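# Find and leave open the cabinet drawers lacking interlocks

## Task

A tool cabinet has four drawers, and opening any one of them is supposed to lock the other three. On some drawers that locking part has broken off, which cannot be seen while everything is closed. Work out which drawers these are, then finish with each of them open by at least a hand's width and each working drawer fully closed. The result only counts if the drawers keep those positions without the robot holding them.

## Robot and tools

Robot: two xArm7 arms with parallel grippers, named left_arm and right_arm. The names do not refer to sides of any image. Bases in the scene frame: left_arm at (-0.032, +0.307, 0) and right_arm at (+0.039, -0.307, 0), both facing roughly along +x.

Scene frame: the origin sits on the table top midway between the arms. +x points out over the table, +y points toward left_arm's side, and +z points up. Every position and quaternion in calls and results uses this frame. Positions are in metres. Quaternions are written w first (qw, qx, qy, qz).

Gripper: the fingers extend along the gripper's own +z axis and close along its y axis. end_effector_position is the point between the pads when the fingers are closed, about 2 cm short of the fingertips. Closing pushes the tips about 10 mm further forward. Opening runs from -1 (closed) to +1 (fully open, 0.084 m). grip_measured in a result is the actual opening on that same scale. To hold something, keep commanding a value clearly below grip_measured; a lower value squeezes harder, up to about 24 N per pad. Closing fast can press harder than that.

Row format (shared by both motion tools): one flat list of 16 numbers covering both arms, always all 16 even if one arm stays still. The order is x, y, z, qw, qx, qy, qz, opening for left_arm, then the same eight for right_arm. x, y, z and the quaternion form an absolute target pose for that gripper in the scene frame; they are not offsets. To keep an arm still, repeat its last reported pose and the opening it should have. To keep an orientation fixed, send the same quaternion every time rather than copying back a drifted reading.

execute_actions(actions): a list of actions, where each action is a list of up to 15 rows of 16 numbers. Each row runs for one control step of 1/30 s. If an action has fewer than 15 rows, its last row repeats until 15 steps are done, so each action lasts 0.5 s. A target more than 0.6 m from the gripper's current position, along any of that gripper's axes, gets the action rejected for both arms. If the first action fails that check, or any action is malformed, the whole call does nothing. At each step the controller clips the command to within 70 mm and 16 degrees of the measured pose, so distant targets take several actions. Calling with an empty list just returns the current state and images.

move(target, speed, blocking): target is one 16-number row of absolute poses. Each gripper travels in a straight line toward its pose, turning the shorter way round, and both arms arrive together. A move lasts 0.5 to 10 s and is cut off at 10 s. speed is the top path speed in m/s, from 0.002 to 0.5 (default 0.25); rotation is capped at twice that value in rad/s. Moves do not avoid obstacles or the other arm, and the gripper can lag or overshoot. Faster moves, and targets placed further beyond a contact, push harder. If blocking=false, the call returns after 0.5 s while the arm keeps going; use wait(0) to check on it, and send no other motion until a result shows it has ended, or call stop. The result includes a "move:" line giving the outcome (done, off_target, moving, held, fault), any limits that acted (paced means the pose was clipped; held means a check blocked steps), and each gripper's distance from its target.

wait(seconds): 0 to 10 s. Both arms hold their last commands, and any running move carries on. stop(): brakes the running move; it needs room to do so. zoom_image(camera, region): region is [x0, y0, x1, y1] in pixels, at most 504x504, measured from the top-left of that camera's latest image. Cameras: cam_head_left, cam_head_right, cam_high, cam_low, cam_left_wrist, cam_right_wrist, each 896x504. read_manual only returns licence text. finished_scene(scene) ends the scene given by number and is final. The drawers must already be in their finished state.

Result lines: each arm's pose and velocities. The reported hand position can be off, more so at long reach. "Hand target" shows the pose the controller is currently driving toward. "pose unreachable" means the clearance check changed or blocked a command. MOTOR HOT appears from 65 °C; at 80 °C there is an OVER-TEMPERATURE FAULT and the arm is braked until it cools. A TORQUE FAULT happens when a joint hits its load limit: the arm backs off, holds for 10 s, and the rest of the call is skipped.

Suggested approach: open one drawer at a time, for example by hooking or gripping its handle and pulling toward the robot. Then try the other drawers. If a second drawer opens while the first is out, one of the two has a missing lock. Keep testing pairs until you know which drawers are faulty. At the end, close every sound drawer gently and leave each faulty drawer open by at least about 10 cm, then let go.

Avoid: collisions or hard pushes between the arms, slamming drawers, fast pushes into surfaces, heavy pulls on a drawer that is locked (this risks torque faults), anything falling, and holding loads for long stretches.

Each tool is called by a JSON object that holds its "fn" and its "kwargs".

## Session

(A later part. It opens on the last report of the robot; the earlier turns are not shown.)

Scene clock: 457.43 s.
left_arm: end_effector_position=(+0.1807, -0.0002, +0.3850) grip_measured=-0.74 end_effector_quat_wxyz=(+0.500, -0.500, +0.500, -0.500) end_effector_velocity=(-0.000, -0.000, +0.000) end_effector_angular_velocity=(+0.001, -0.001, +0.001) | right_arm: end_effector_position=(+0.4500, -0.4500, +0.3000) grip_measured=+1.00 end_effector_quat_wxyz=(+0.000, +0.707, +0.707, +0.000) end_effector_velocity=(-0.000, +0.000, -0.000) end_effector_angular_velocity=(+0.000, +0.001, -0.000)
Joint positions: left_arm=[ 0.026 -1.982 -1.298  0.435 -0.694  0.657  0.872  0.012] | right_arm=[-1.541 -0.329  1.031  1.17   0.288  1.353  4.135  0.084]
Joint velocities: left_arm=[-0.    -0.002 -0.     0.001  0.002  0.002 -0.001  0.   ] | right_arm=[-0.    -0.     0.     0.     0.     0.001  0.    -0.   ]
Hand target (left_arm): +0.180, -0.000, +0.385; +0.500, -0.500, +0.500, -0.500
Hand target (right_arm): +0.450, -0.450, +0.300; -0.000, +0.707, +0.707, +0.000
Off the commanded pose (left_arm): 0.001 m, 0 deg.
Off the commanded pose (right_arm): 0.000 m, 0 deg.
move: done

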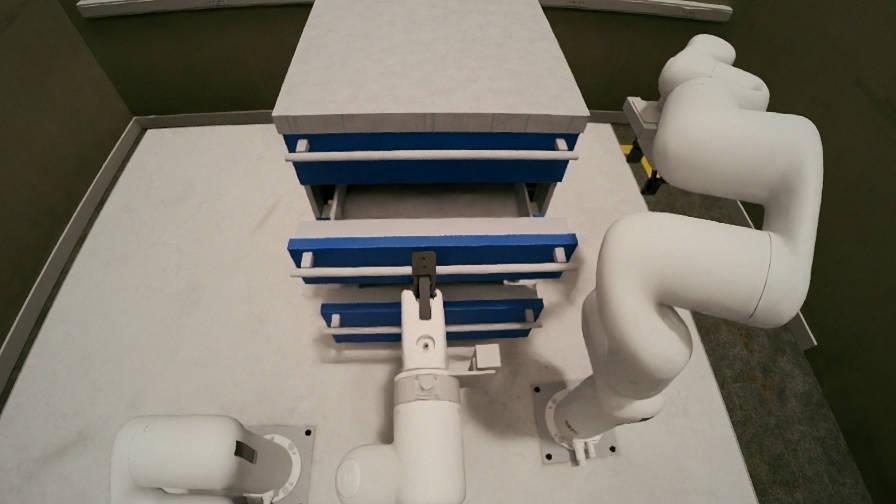

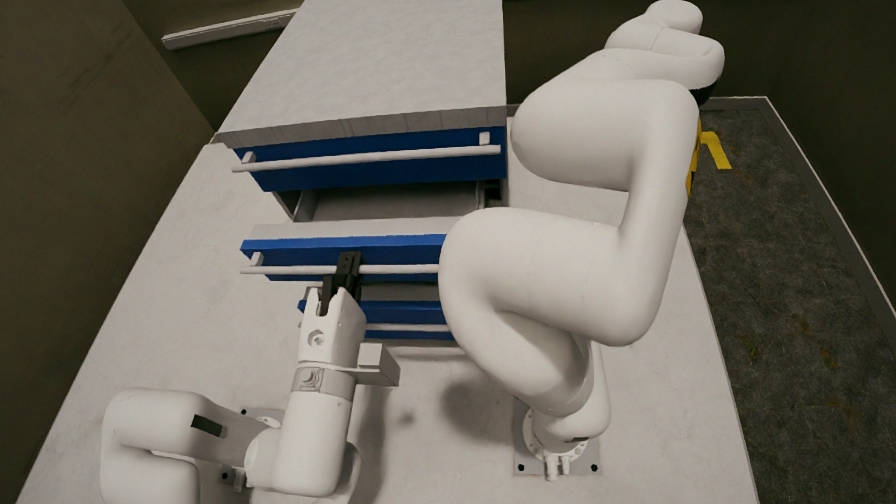

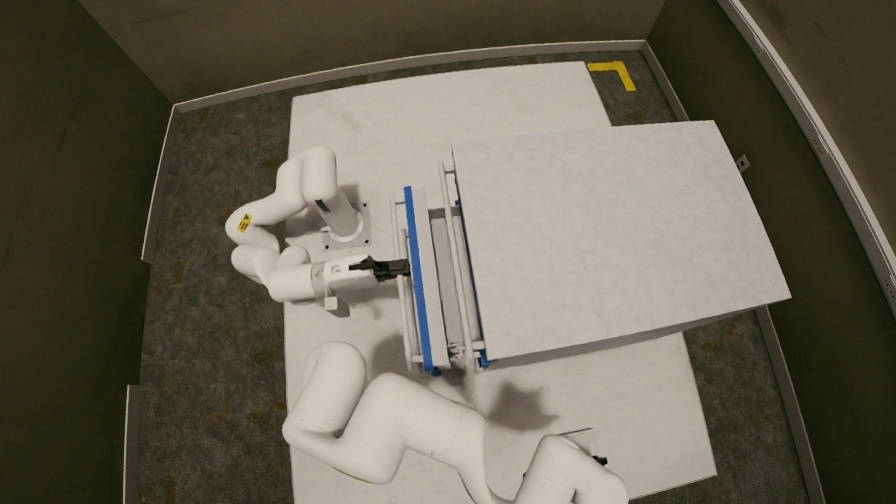

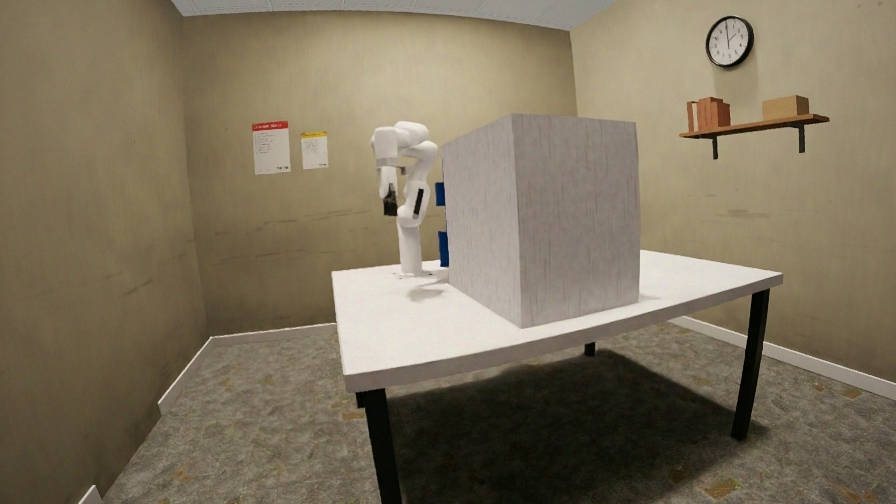

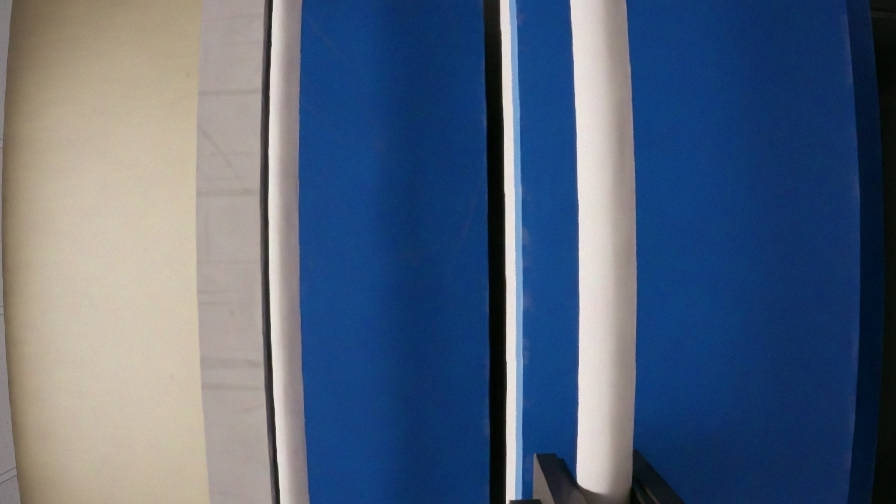

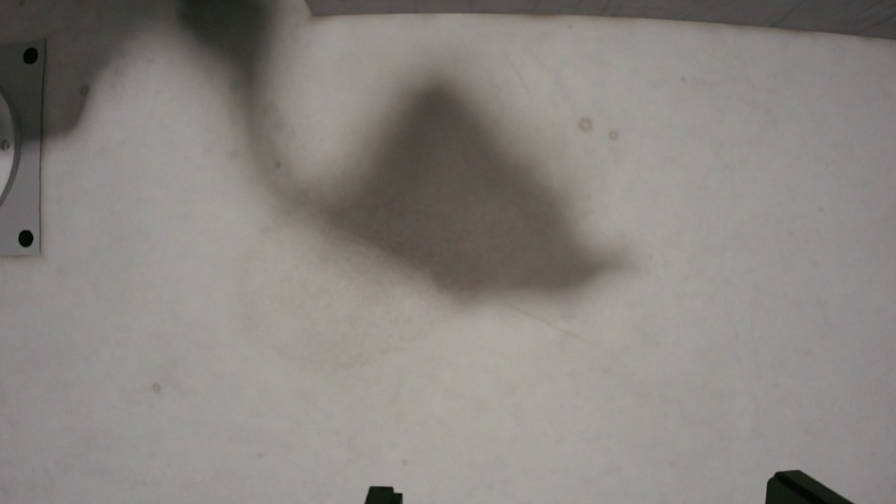

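{"fn": "execute_actions", "kwargs": {"actions": [[[0.18,0,0.385,-0.5,0.5,-0.5,0.5,0,0.45,-0.45,0.30,0,0.707,0.707,0,1]]]}}

{"fn": "move", "kwargs": {"target": [0.142,0,0.385,-0.5,0.5,-0.5,0.5,0,0.45,-0.45,0.30,0,0.707,0.707,0,1], "speed": 0.1}}

{"fn": "move", "kwargs": {"target": [0.142,0,0.485,-0.5,0.5,-0.5,0.5,0,0.45,-0.45,0.30,0,0.707,0.707,0,1], "speed": 0.12}}

Scene clock: 467.97 s.
left_arm: end_effector_position=(+0.1798, -0.0001, +0.3853) grip_measured=-0.01 end_effector_quat_wxyz=(+0.500, -0.500, +0.500, -0.500) end_effector_velocity=(+0.001, +0.000, -0.003) end_effector_angular_velocity=(+0.004, +0.006, +0.004) | right_arm: end_effector_position=(+0.4500, -0.4500, +0.3000) grip_measured=+1.00 end_effector_quat_wxyz=(+0.000, +0.707, +0.707, +0.000) end_effector_velocity=(+0.000, -0.000, +0.001) end_effector_angular_velocity=(-0.001, -0.000, +0.001)
Joint positions: left_arm=[ 0.023 -1.984 -1.297  0.434 -0.69   0.658  0.87   0.044] | right_arm=[-1.541 -0.329  1.031  1.17   0.288  1.353  4.135  0.084]
Joint velocities: left_arm=[-0.     0.003 -0.005  0.    -0.     0.004 -0.001 -0.   ] | right_arm=[-0.     0.    -0.     0.001 -0.001  0.    -0.001 -0.   ]
Hand target (left_arm): +0.180, -0.000, +0.385; +0.500, -0.500, +0.500, -0.500
Hand target (right_arm): +0.450, -0.450, +0.300; +0.000, +0.707, +0.707, +0.000
Off the commanded pose (left_arm): 0.000 m, 0 deg.
Off the commanded pose (right_arm): 0.000 m, 0 deg.

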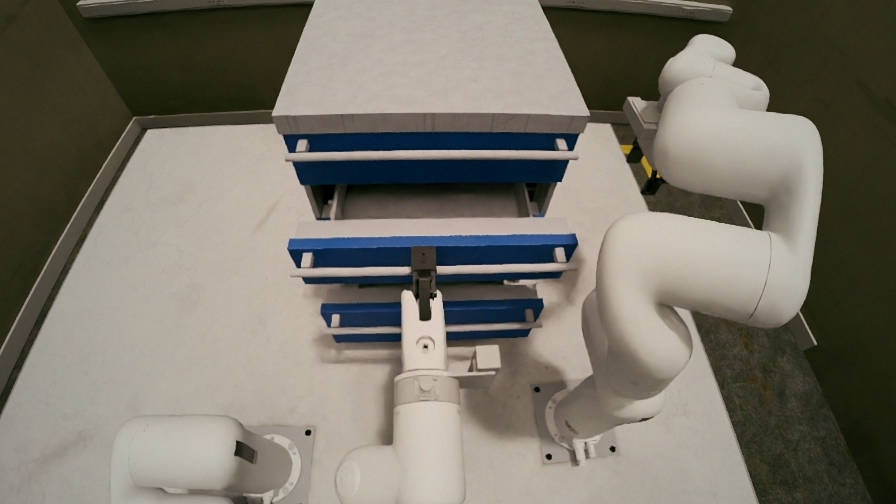

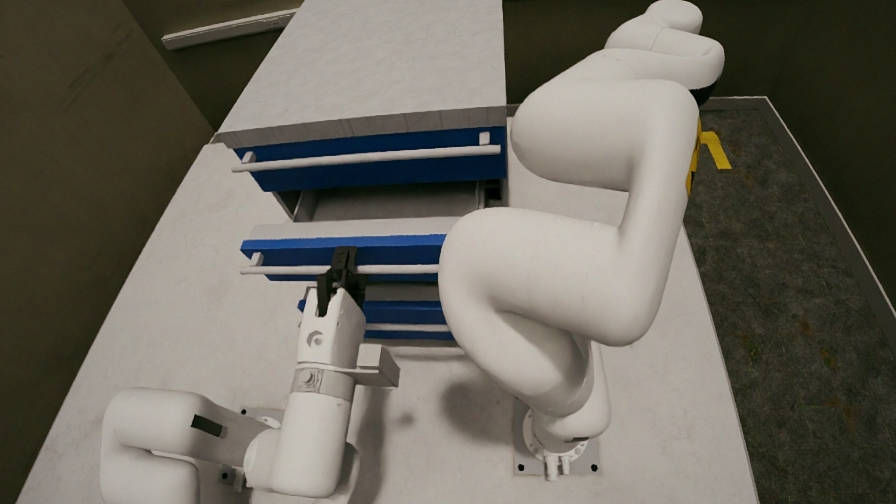

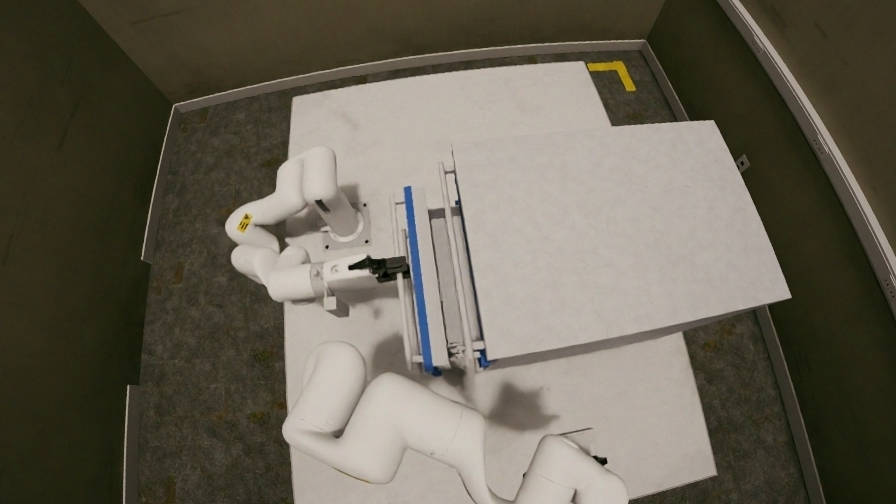

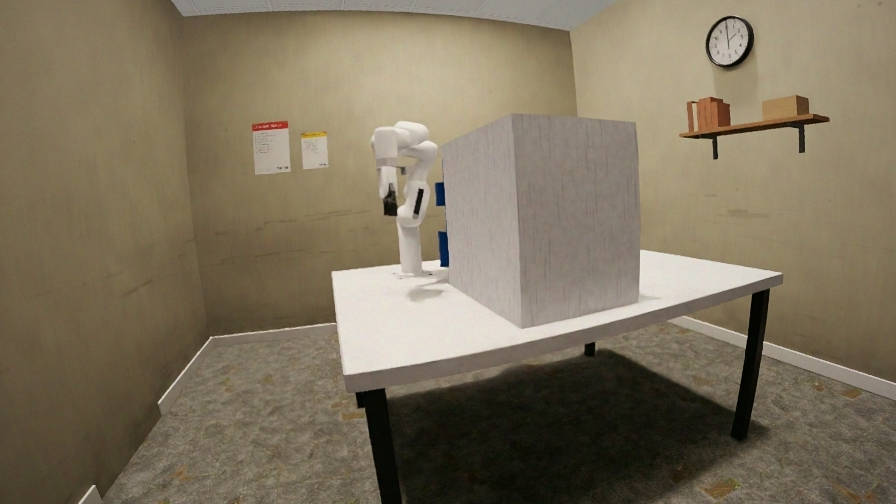

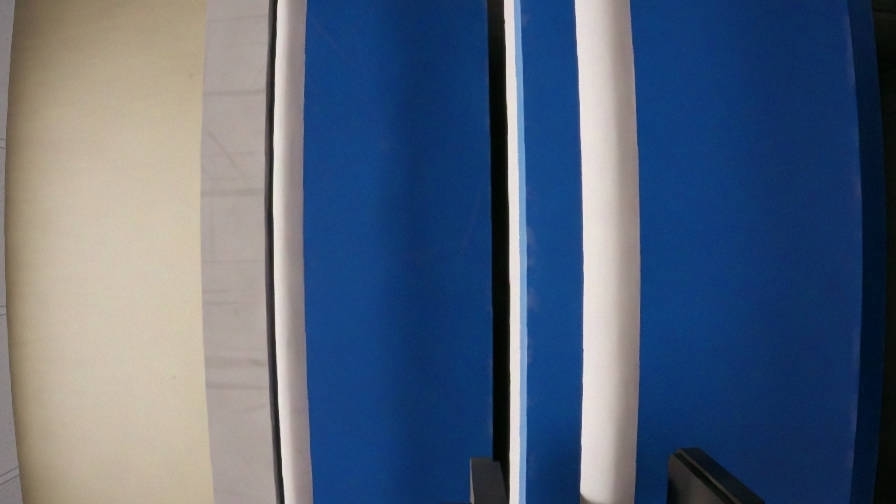

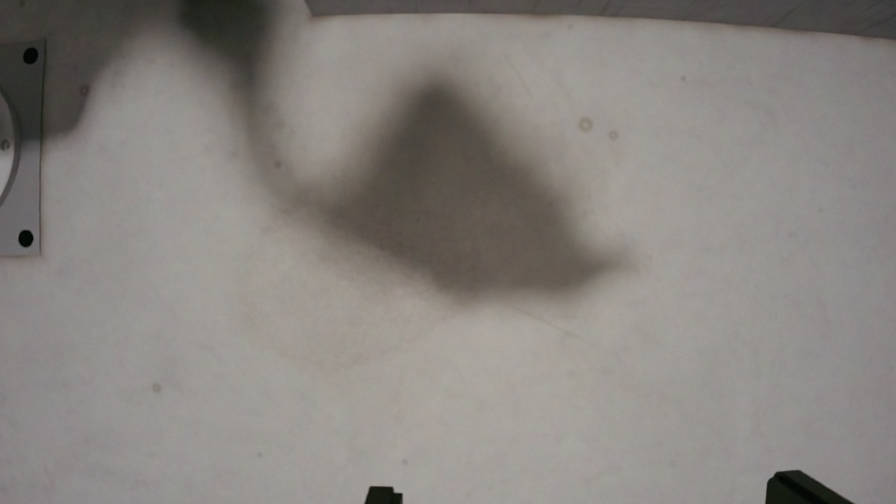

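Scene clock: 468.73 s.
left_arm: end_effector_position=(+0.1425, +0.0001, +0.3848) grip_measured=-0.01 end_effector_quat_wxyz=(+0.500, -0.500, +0.500, -0.500) end_effector_velocity=(+0.000, +0.001, -0.000) end_effector_angular_velocity=(-0.000, +0.001, +0.002) | right_arm: end_effector_position=(+0.4500, -0.4500, +0.3000) grip_measured=+1.00 end_effector_quat_wxyz=(+0.000, +0.707, +0.707, +0.000) end_effector_velocity=(+0.000, +0.000, +0.000) end_effector_angular_velocity=(-0.001, -0.001, +0.002)
Joint positions: left_arm=[-0.077 -2.051 -1.273  0.456 -0.618  0.8    0.831  0.044] | right_arm=[-1.541 -0.329  1.031  1.17   0.288  1.353  4.135  0.084]
Joint velocities: left_arm=[ 0.    -0.001  0.     0.     0.001  0.003 -0.001  0.   ] | right_arm=[ 0.001 -0.    -0.    -0.     0.    -0.001 -0.001  0.   ]
Hand target (left_arm): +0.142, -0.000, +0.385; +0.500, -0.500, +0.500, -0.500
Hand target (right_arm): +0.450, -0.450, +0.300; -0.000, +0.707, +0.707, -0.000
Off the commanded pose (left_arm): 0.001 m, 0 deg.
Off the commanded pose (right_arm): 0.000 m, 0 deg.
move: done

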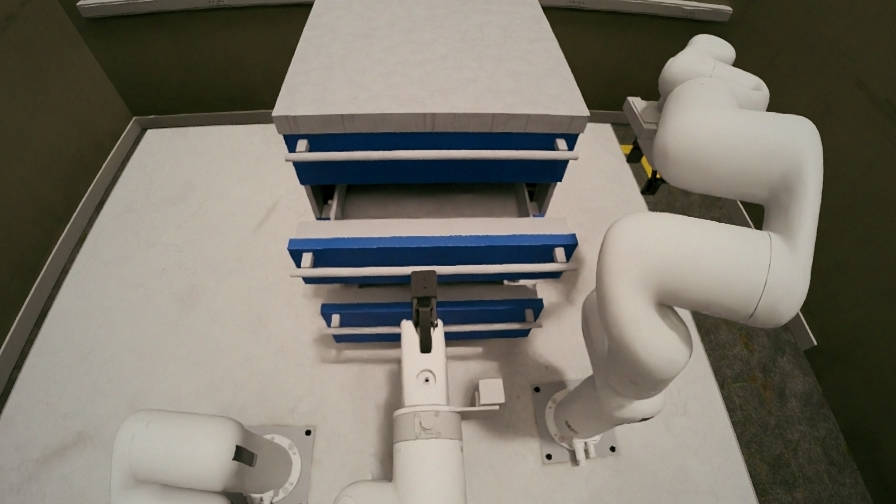

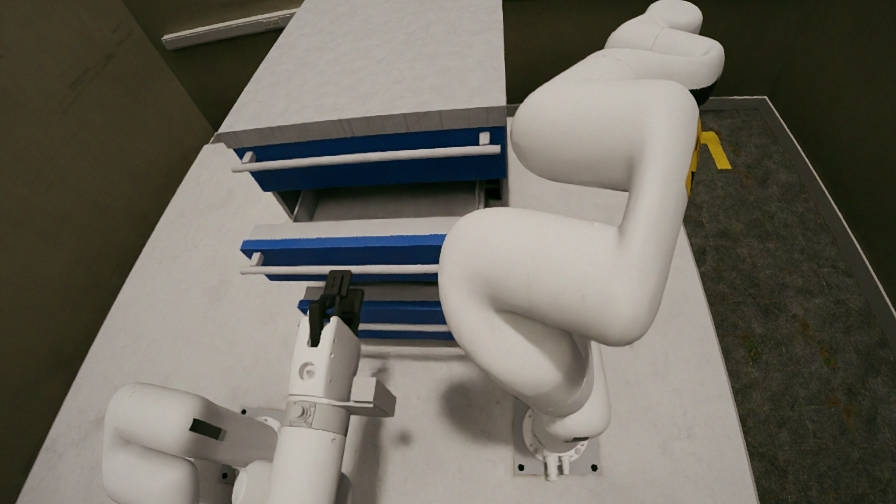

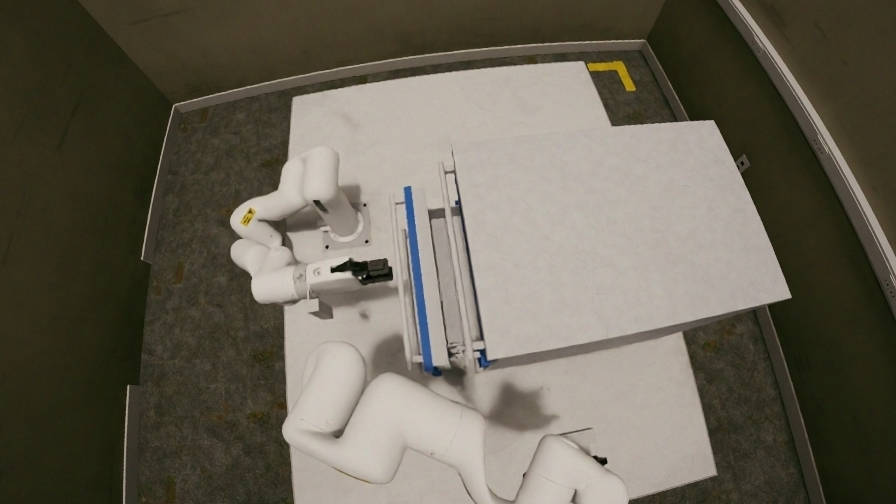

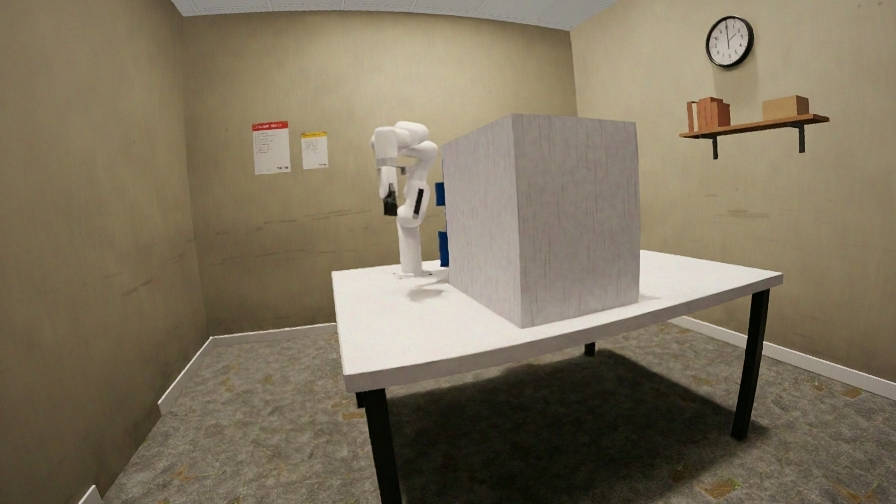

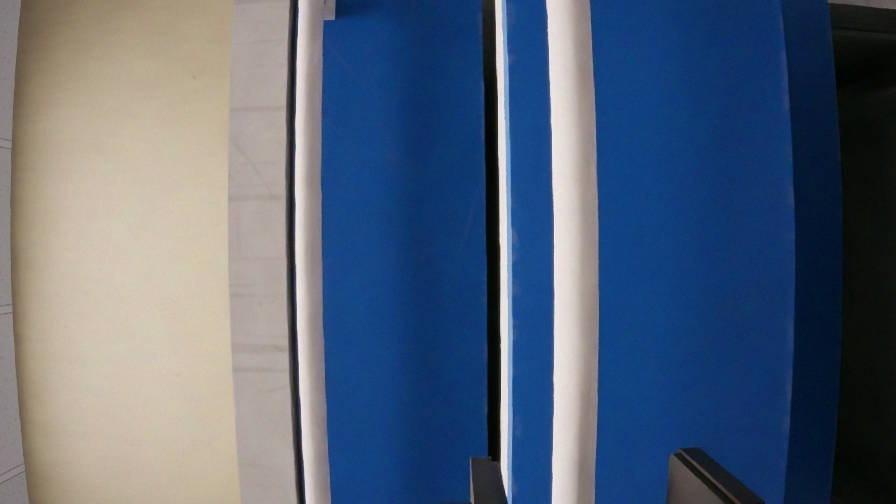

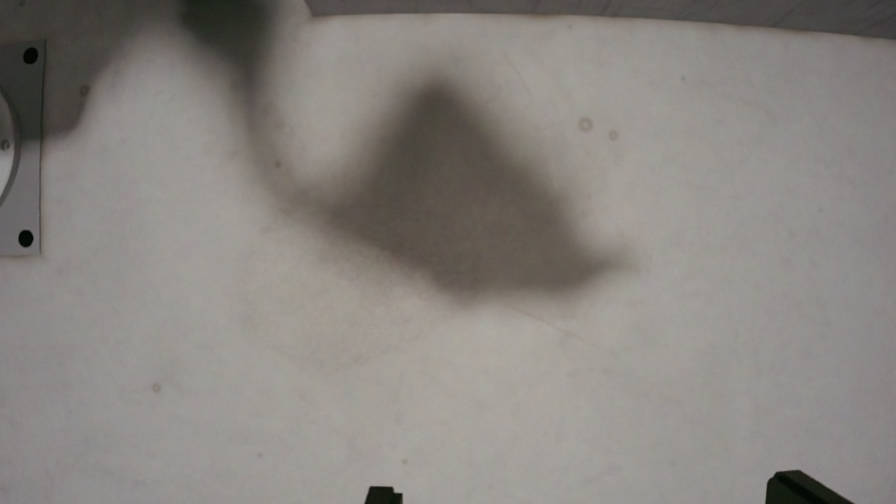

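Scene clock: 469.90 s.
left_arm: end_effector_position=(+0.1419, -0.0005, +0.4841) grip_measured=-0.01 end_effector_quat_wxyz=(+0.500, -0.500, +0.501, -0.500) end_effector_velocity=(-0.001, -0.000, +0.001) end_effector_angular_velocity=(-0.000, -0.001, -0.001) | right_arm: end_effector_position=(+0.4500, -0.4500, +0.3000) grip_measured=+1.00 end_effector_quat_wxyz=(-0.000, +0.707, +0.707, +0.000) end_effector_velocity=(-0.000, +0.000, -0.000) end_effector_angular_velocity=(+0.001, +0.001, -0.000)
Joint positions: left_arm=[ 0.135 -1.893 -0.952  0.606 -0.501  0.756  0.993  0.044] | right_arm=[-1.541 -0.329  1.031  1.17   0.288  1.353  4.135  0.084]
Joint velocities: left_arm=[0.001 0.001 0.003 0.002 0.001 0.001 0.001 0.   ] | right_arm=[-0.    -0.     0.    -0.001 -0.     0.     0.    -0.   ]
Hand target (left_arm): +0.142, -0.000, +0.484; +0.500, -0.500, +0.500, -0.500
Hand target (right_arm): +0.450, -0.450, +0.300; +0.000, +0.707, +0.707, +0.000
Off the commanded pose (left_arm): 0.001 m, 0 deg.
Off the commanded pose (right_arm): 0.000 m, 0 deg.
move: done

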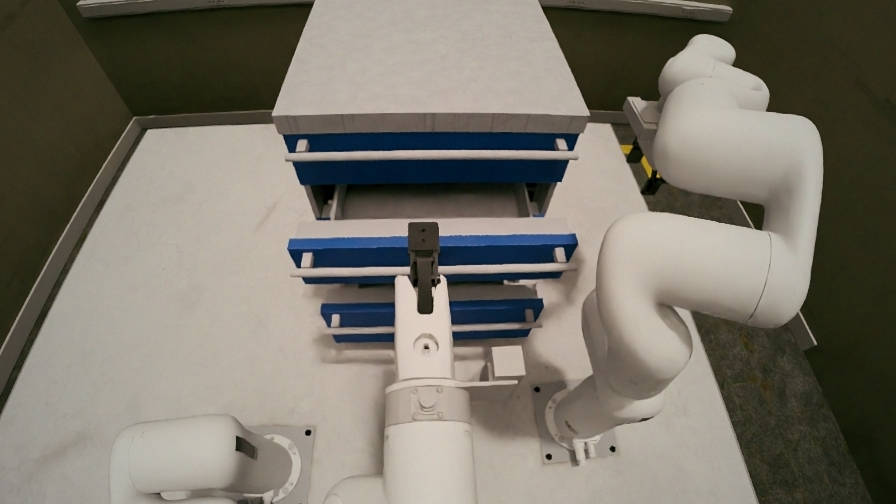

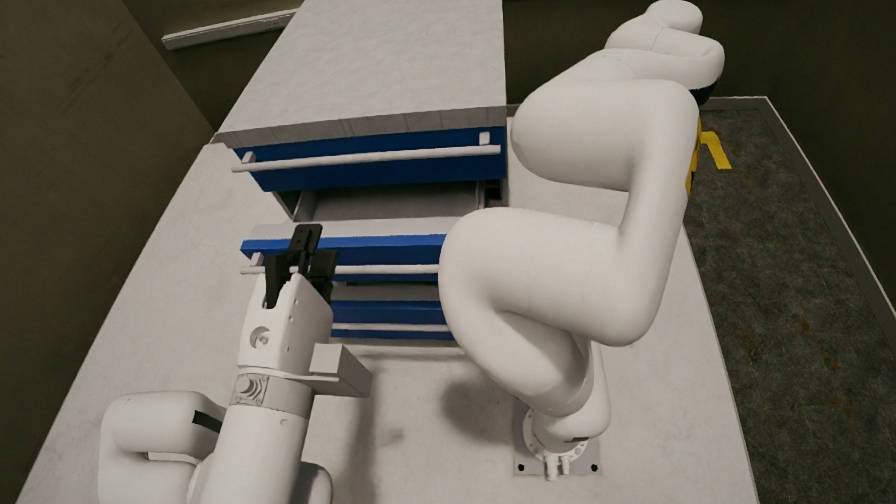

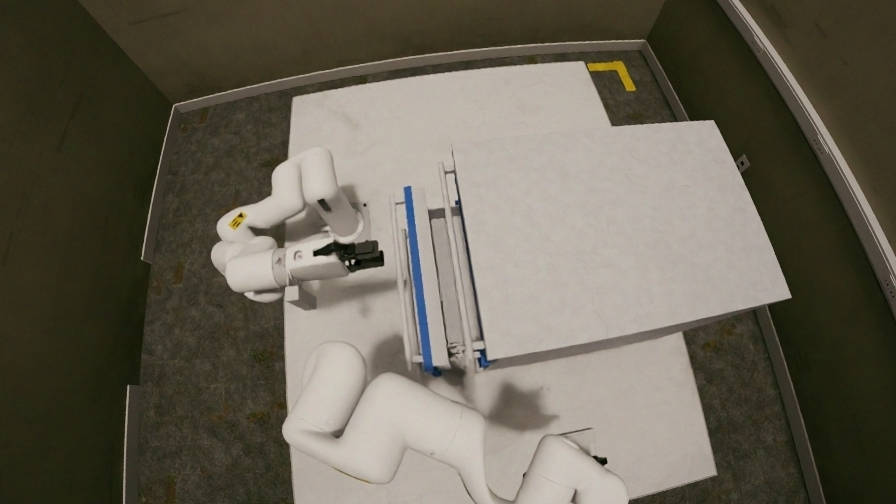

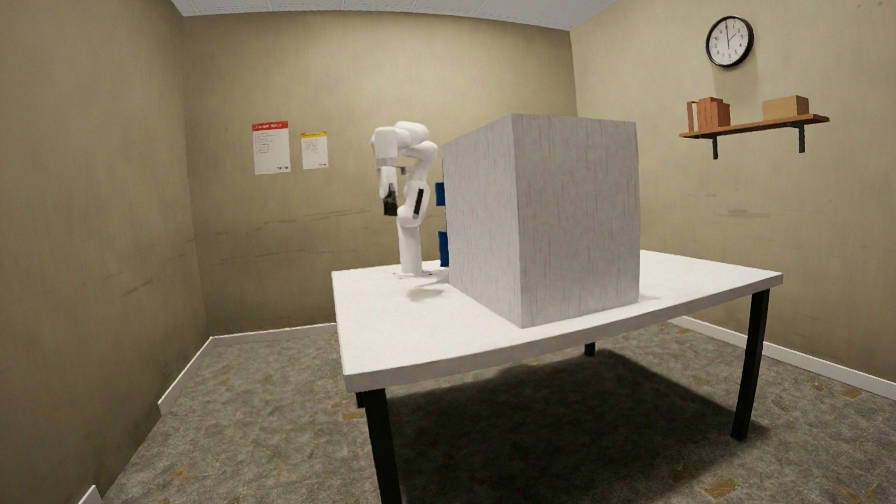

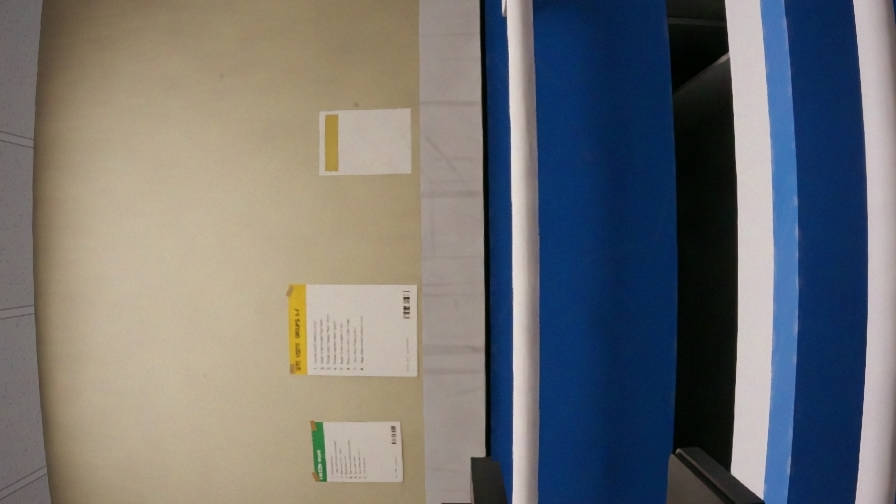

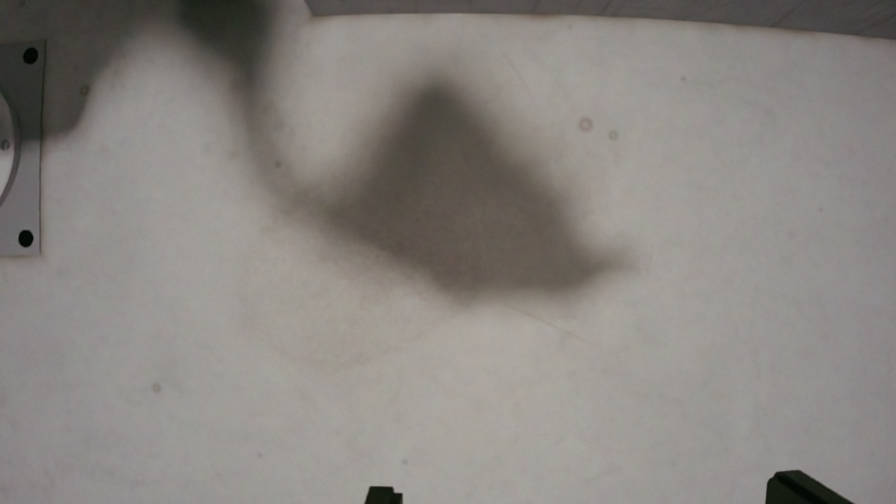

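{"fn": "move", "kwargs": {"target": [0.285,0,0.485,-0.5,0.5,-0.5,0.5,0,0.45,-0.45,0.30,0,0.707,0.707,0,1], "speed": 0.12}}

Scene clock: 478.77 s.
left_arm: end_effector_position=(+0.2842, -0.0000, +0.4850) grip_measured=-0.01 end_effector_quat_wxyz=(+0.500, -0.500, +0.500, -0.500) end_effector_velocity=(+0.002, +0.003, -0.002) end_effector_angular_velocity=(-0.001, +0.004, +0.006) | right_arm: end_effector_position=(+0.4500, -0.4500, +0.3000) grip_measured=+1.00 end_effector_quat_wxyz=(-0.000, +0.707, +0.707, +0.000) end_effector_velocity=(+0.000, +0.000, +0.000) end_effector_angular_velocity=(-0.001, -0.001, -0.000)
Joint positions: left_arm=[ 0.435 -1.543 -1.078  0.613 -0.672  0.28   1.117  0.044] | right_arm=[-1.541 -0.329  1.031  1.17   0.288  1.353  4.135  0.084]
Joint velocities: left_arm=[ 0.003  0.003 -0.001 -0.003 -0.    -0.     0.    -0.   ] | right_arm=[ 0.001 -0.     0.     0.    -0.    -0.001  0.001  0.   ]
Hand target (left_arm): +0.285, +0.000, +0.485; +0.500, -0.500, +0.500, -0.500
Hand target (right_arm): +0.450, -0.450, +0.300; -0.000, +0.707, +0.707, -0.000
Off the commanded pose (left_arm): 0.001 m, 0 deg.
Off the commanded pose (right_arm): 0.000 m, 0 deg.
move: done

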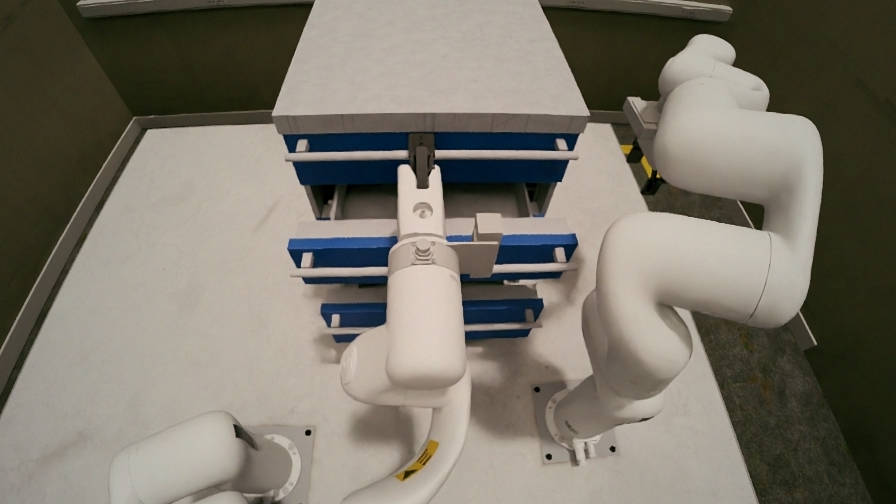

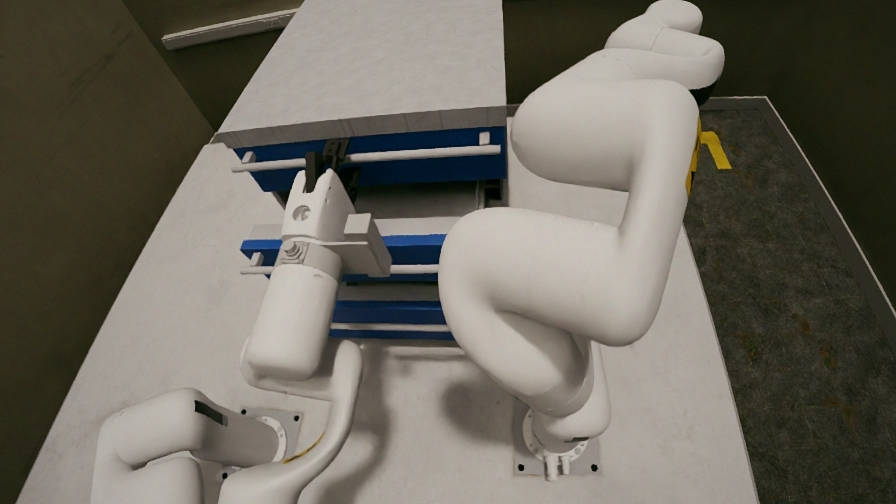

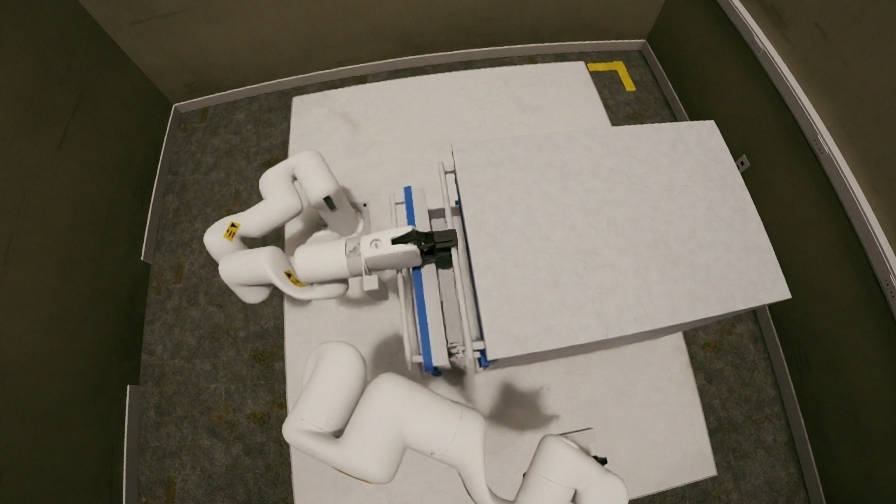

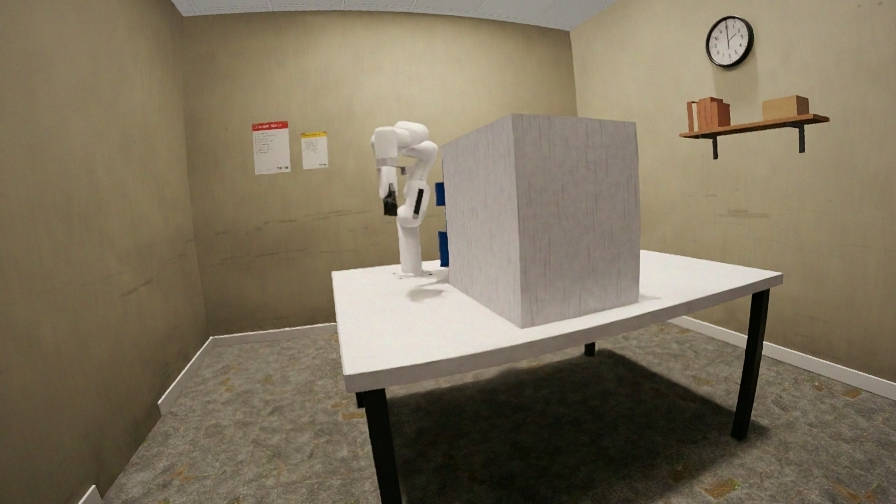

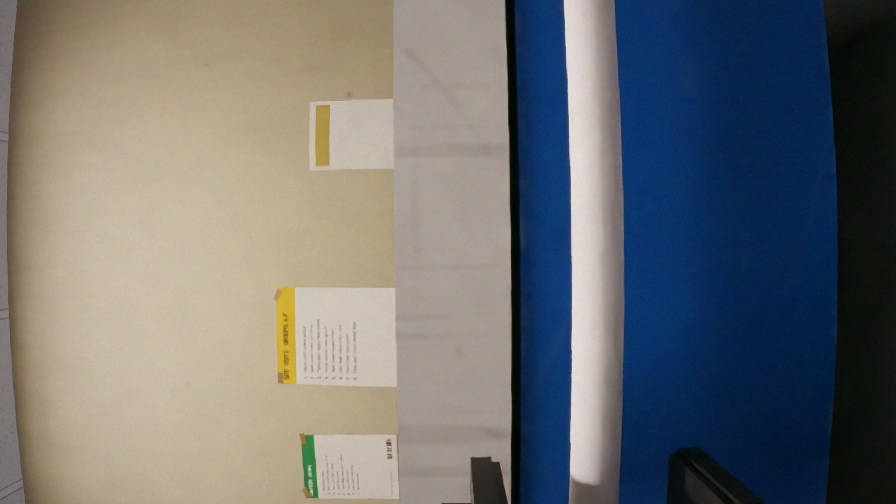

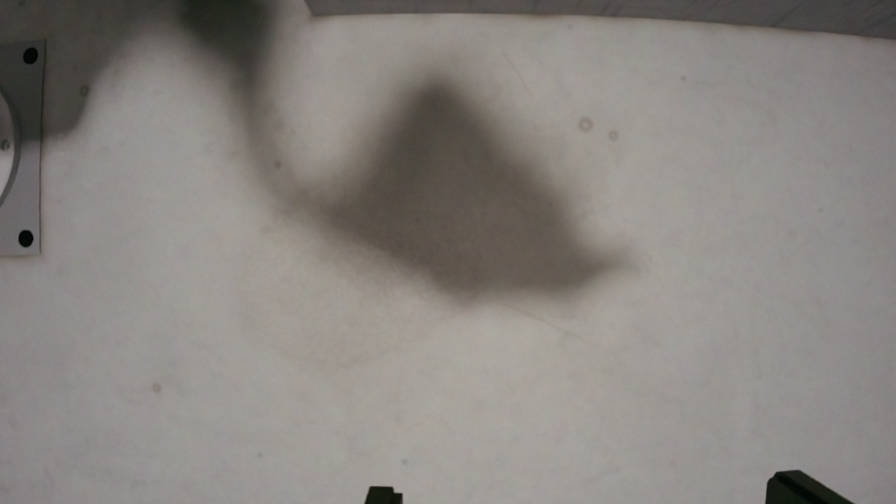

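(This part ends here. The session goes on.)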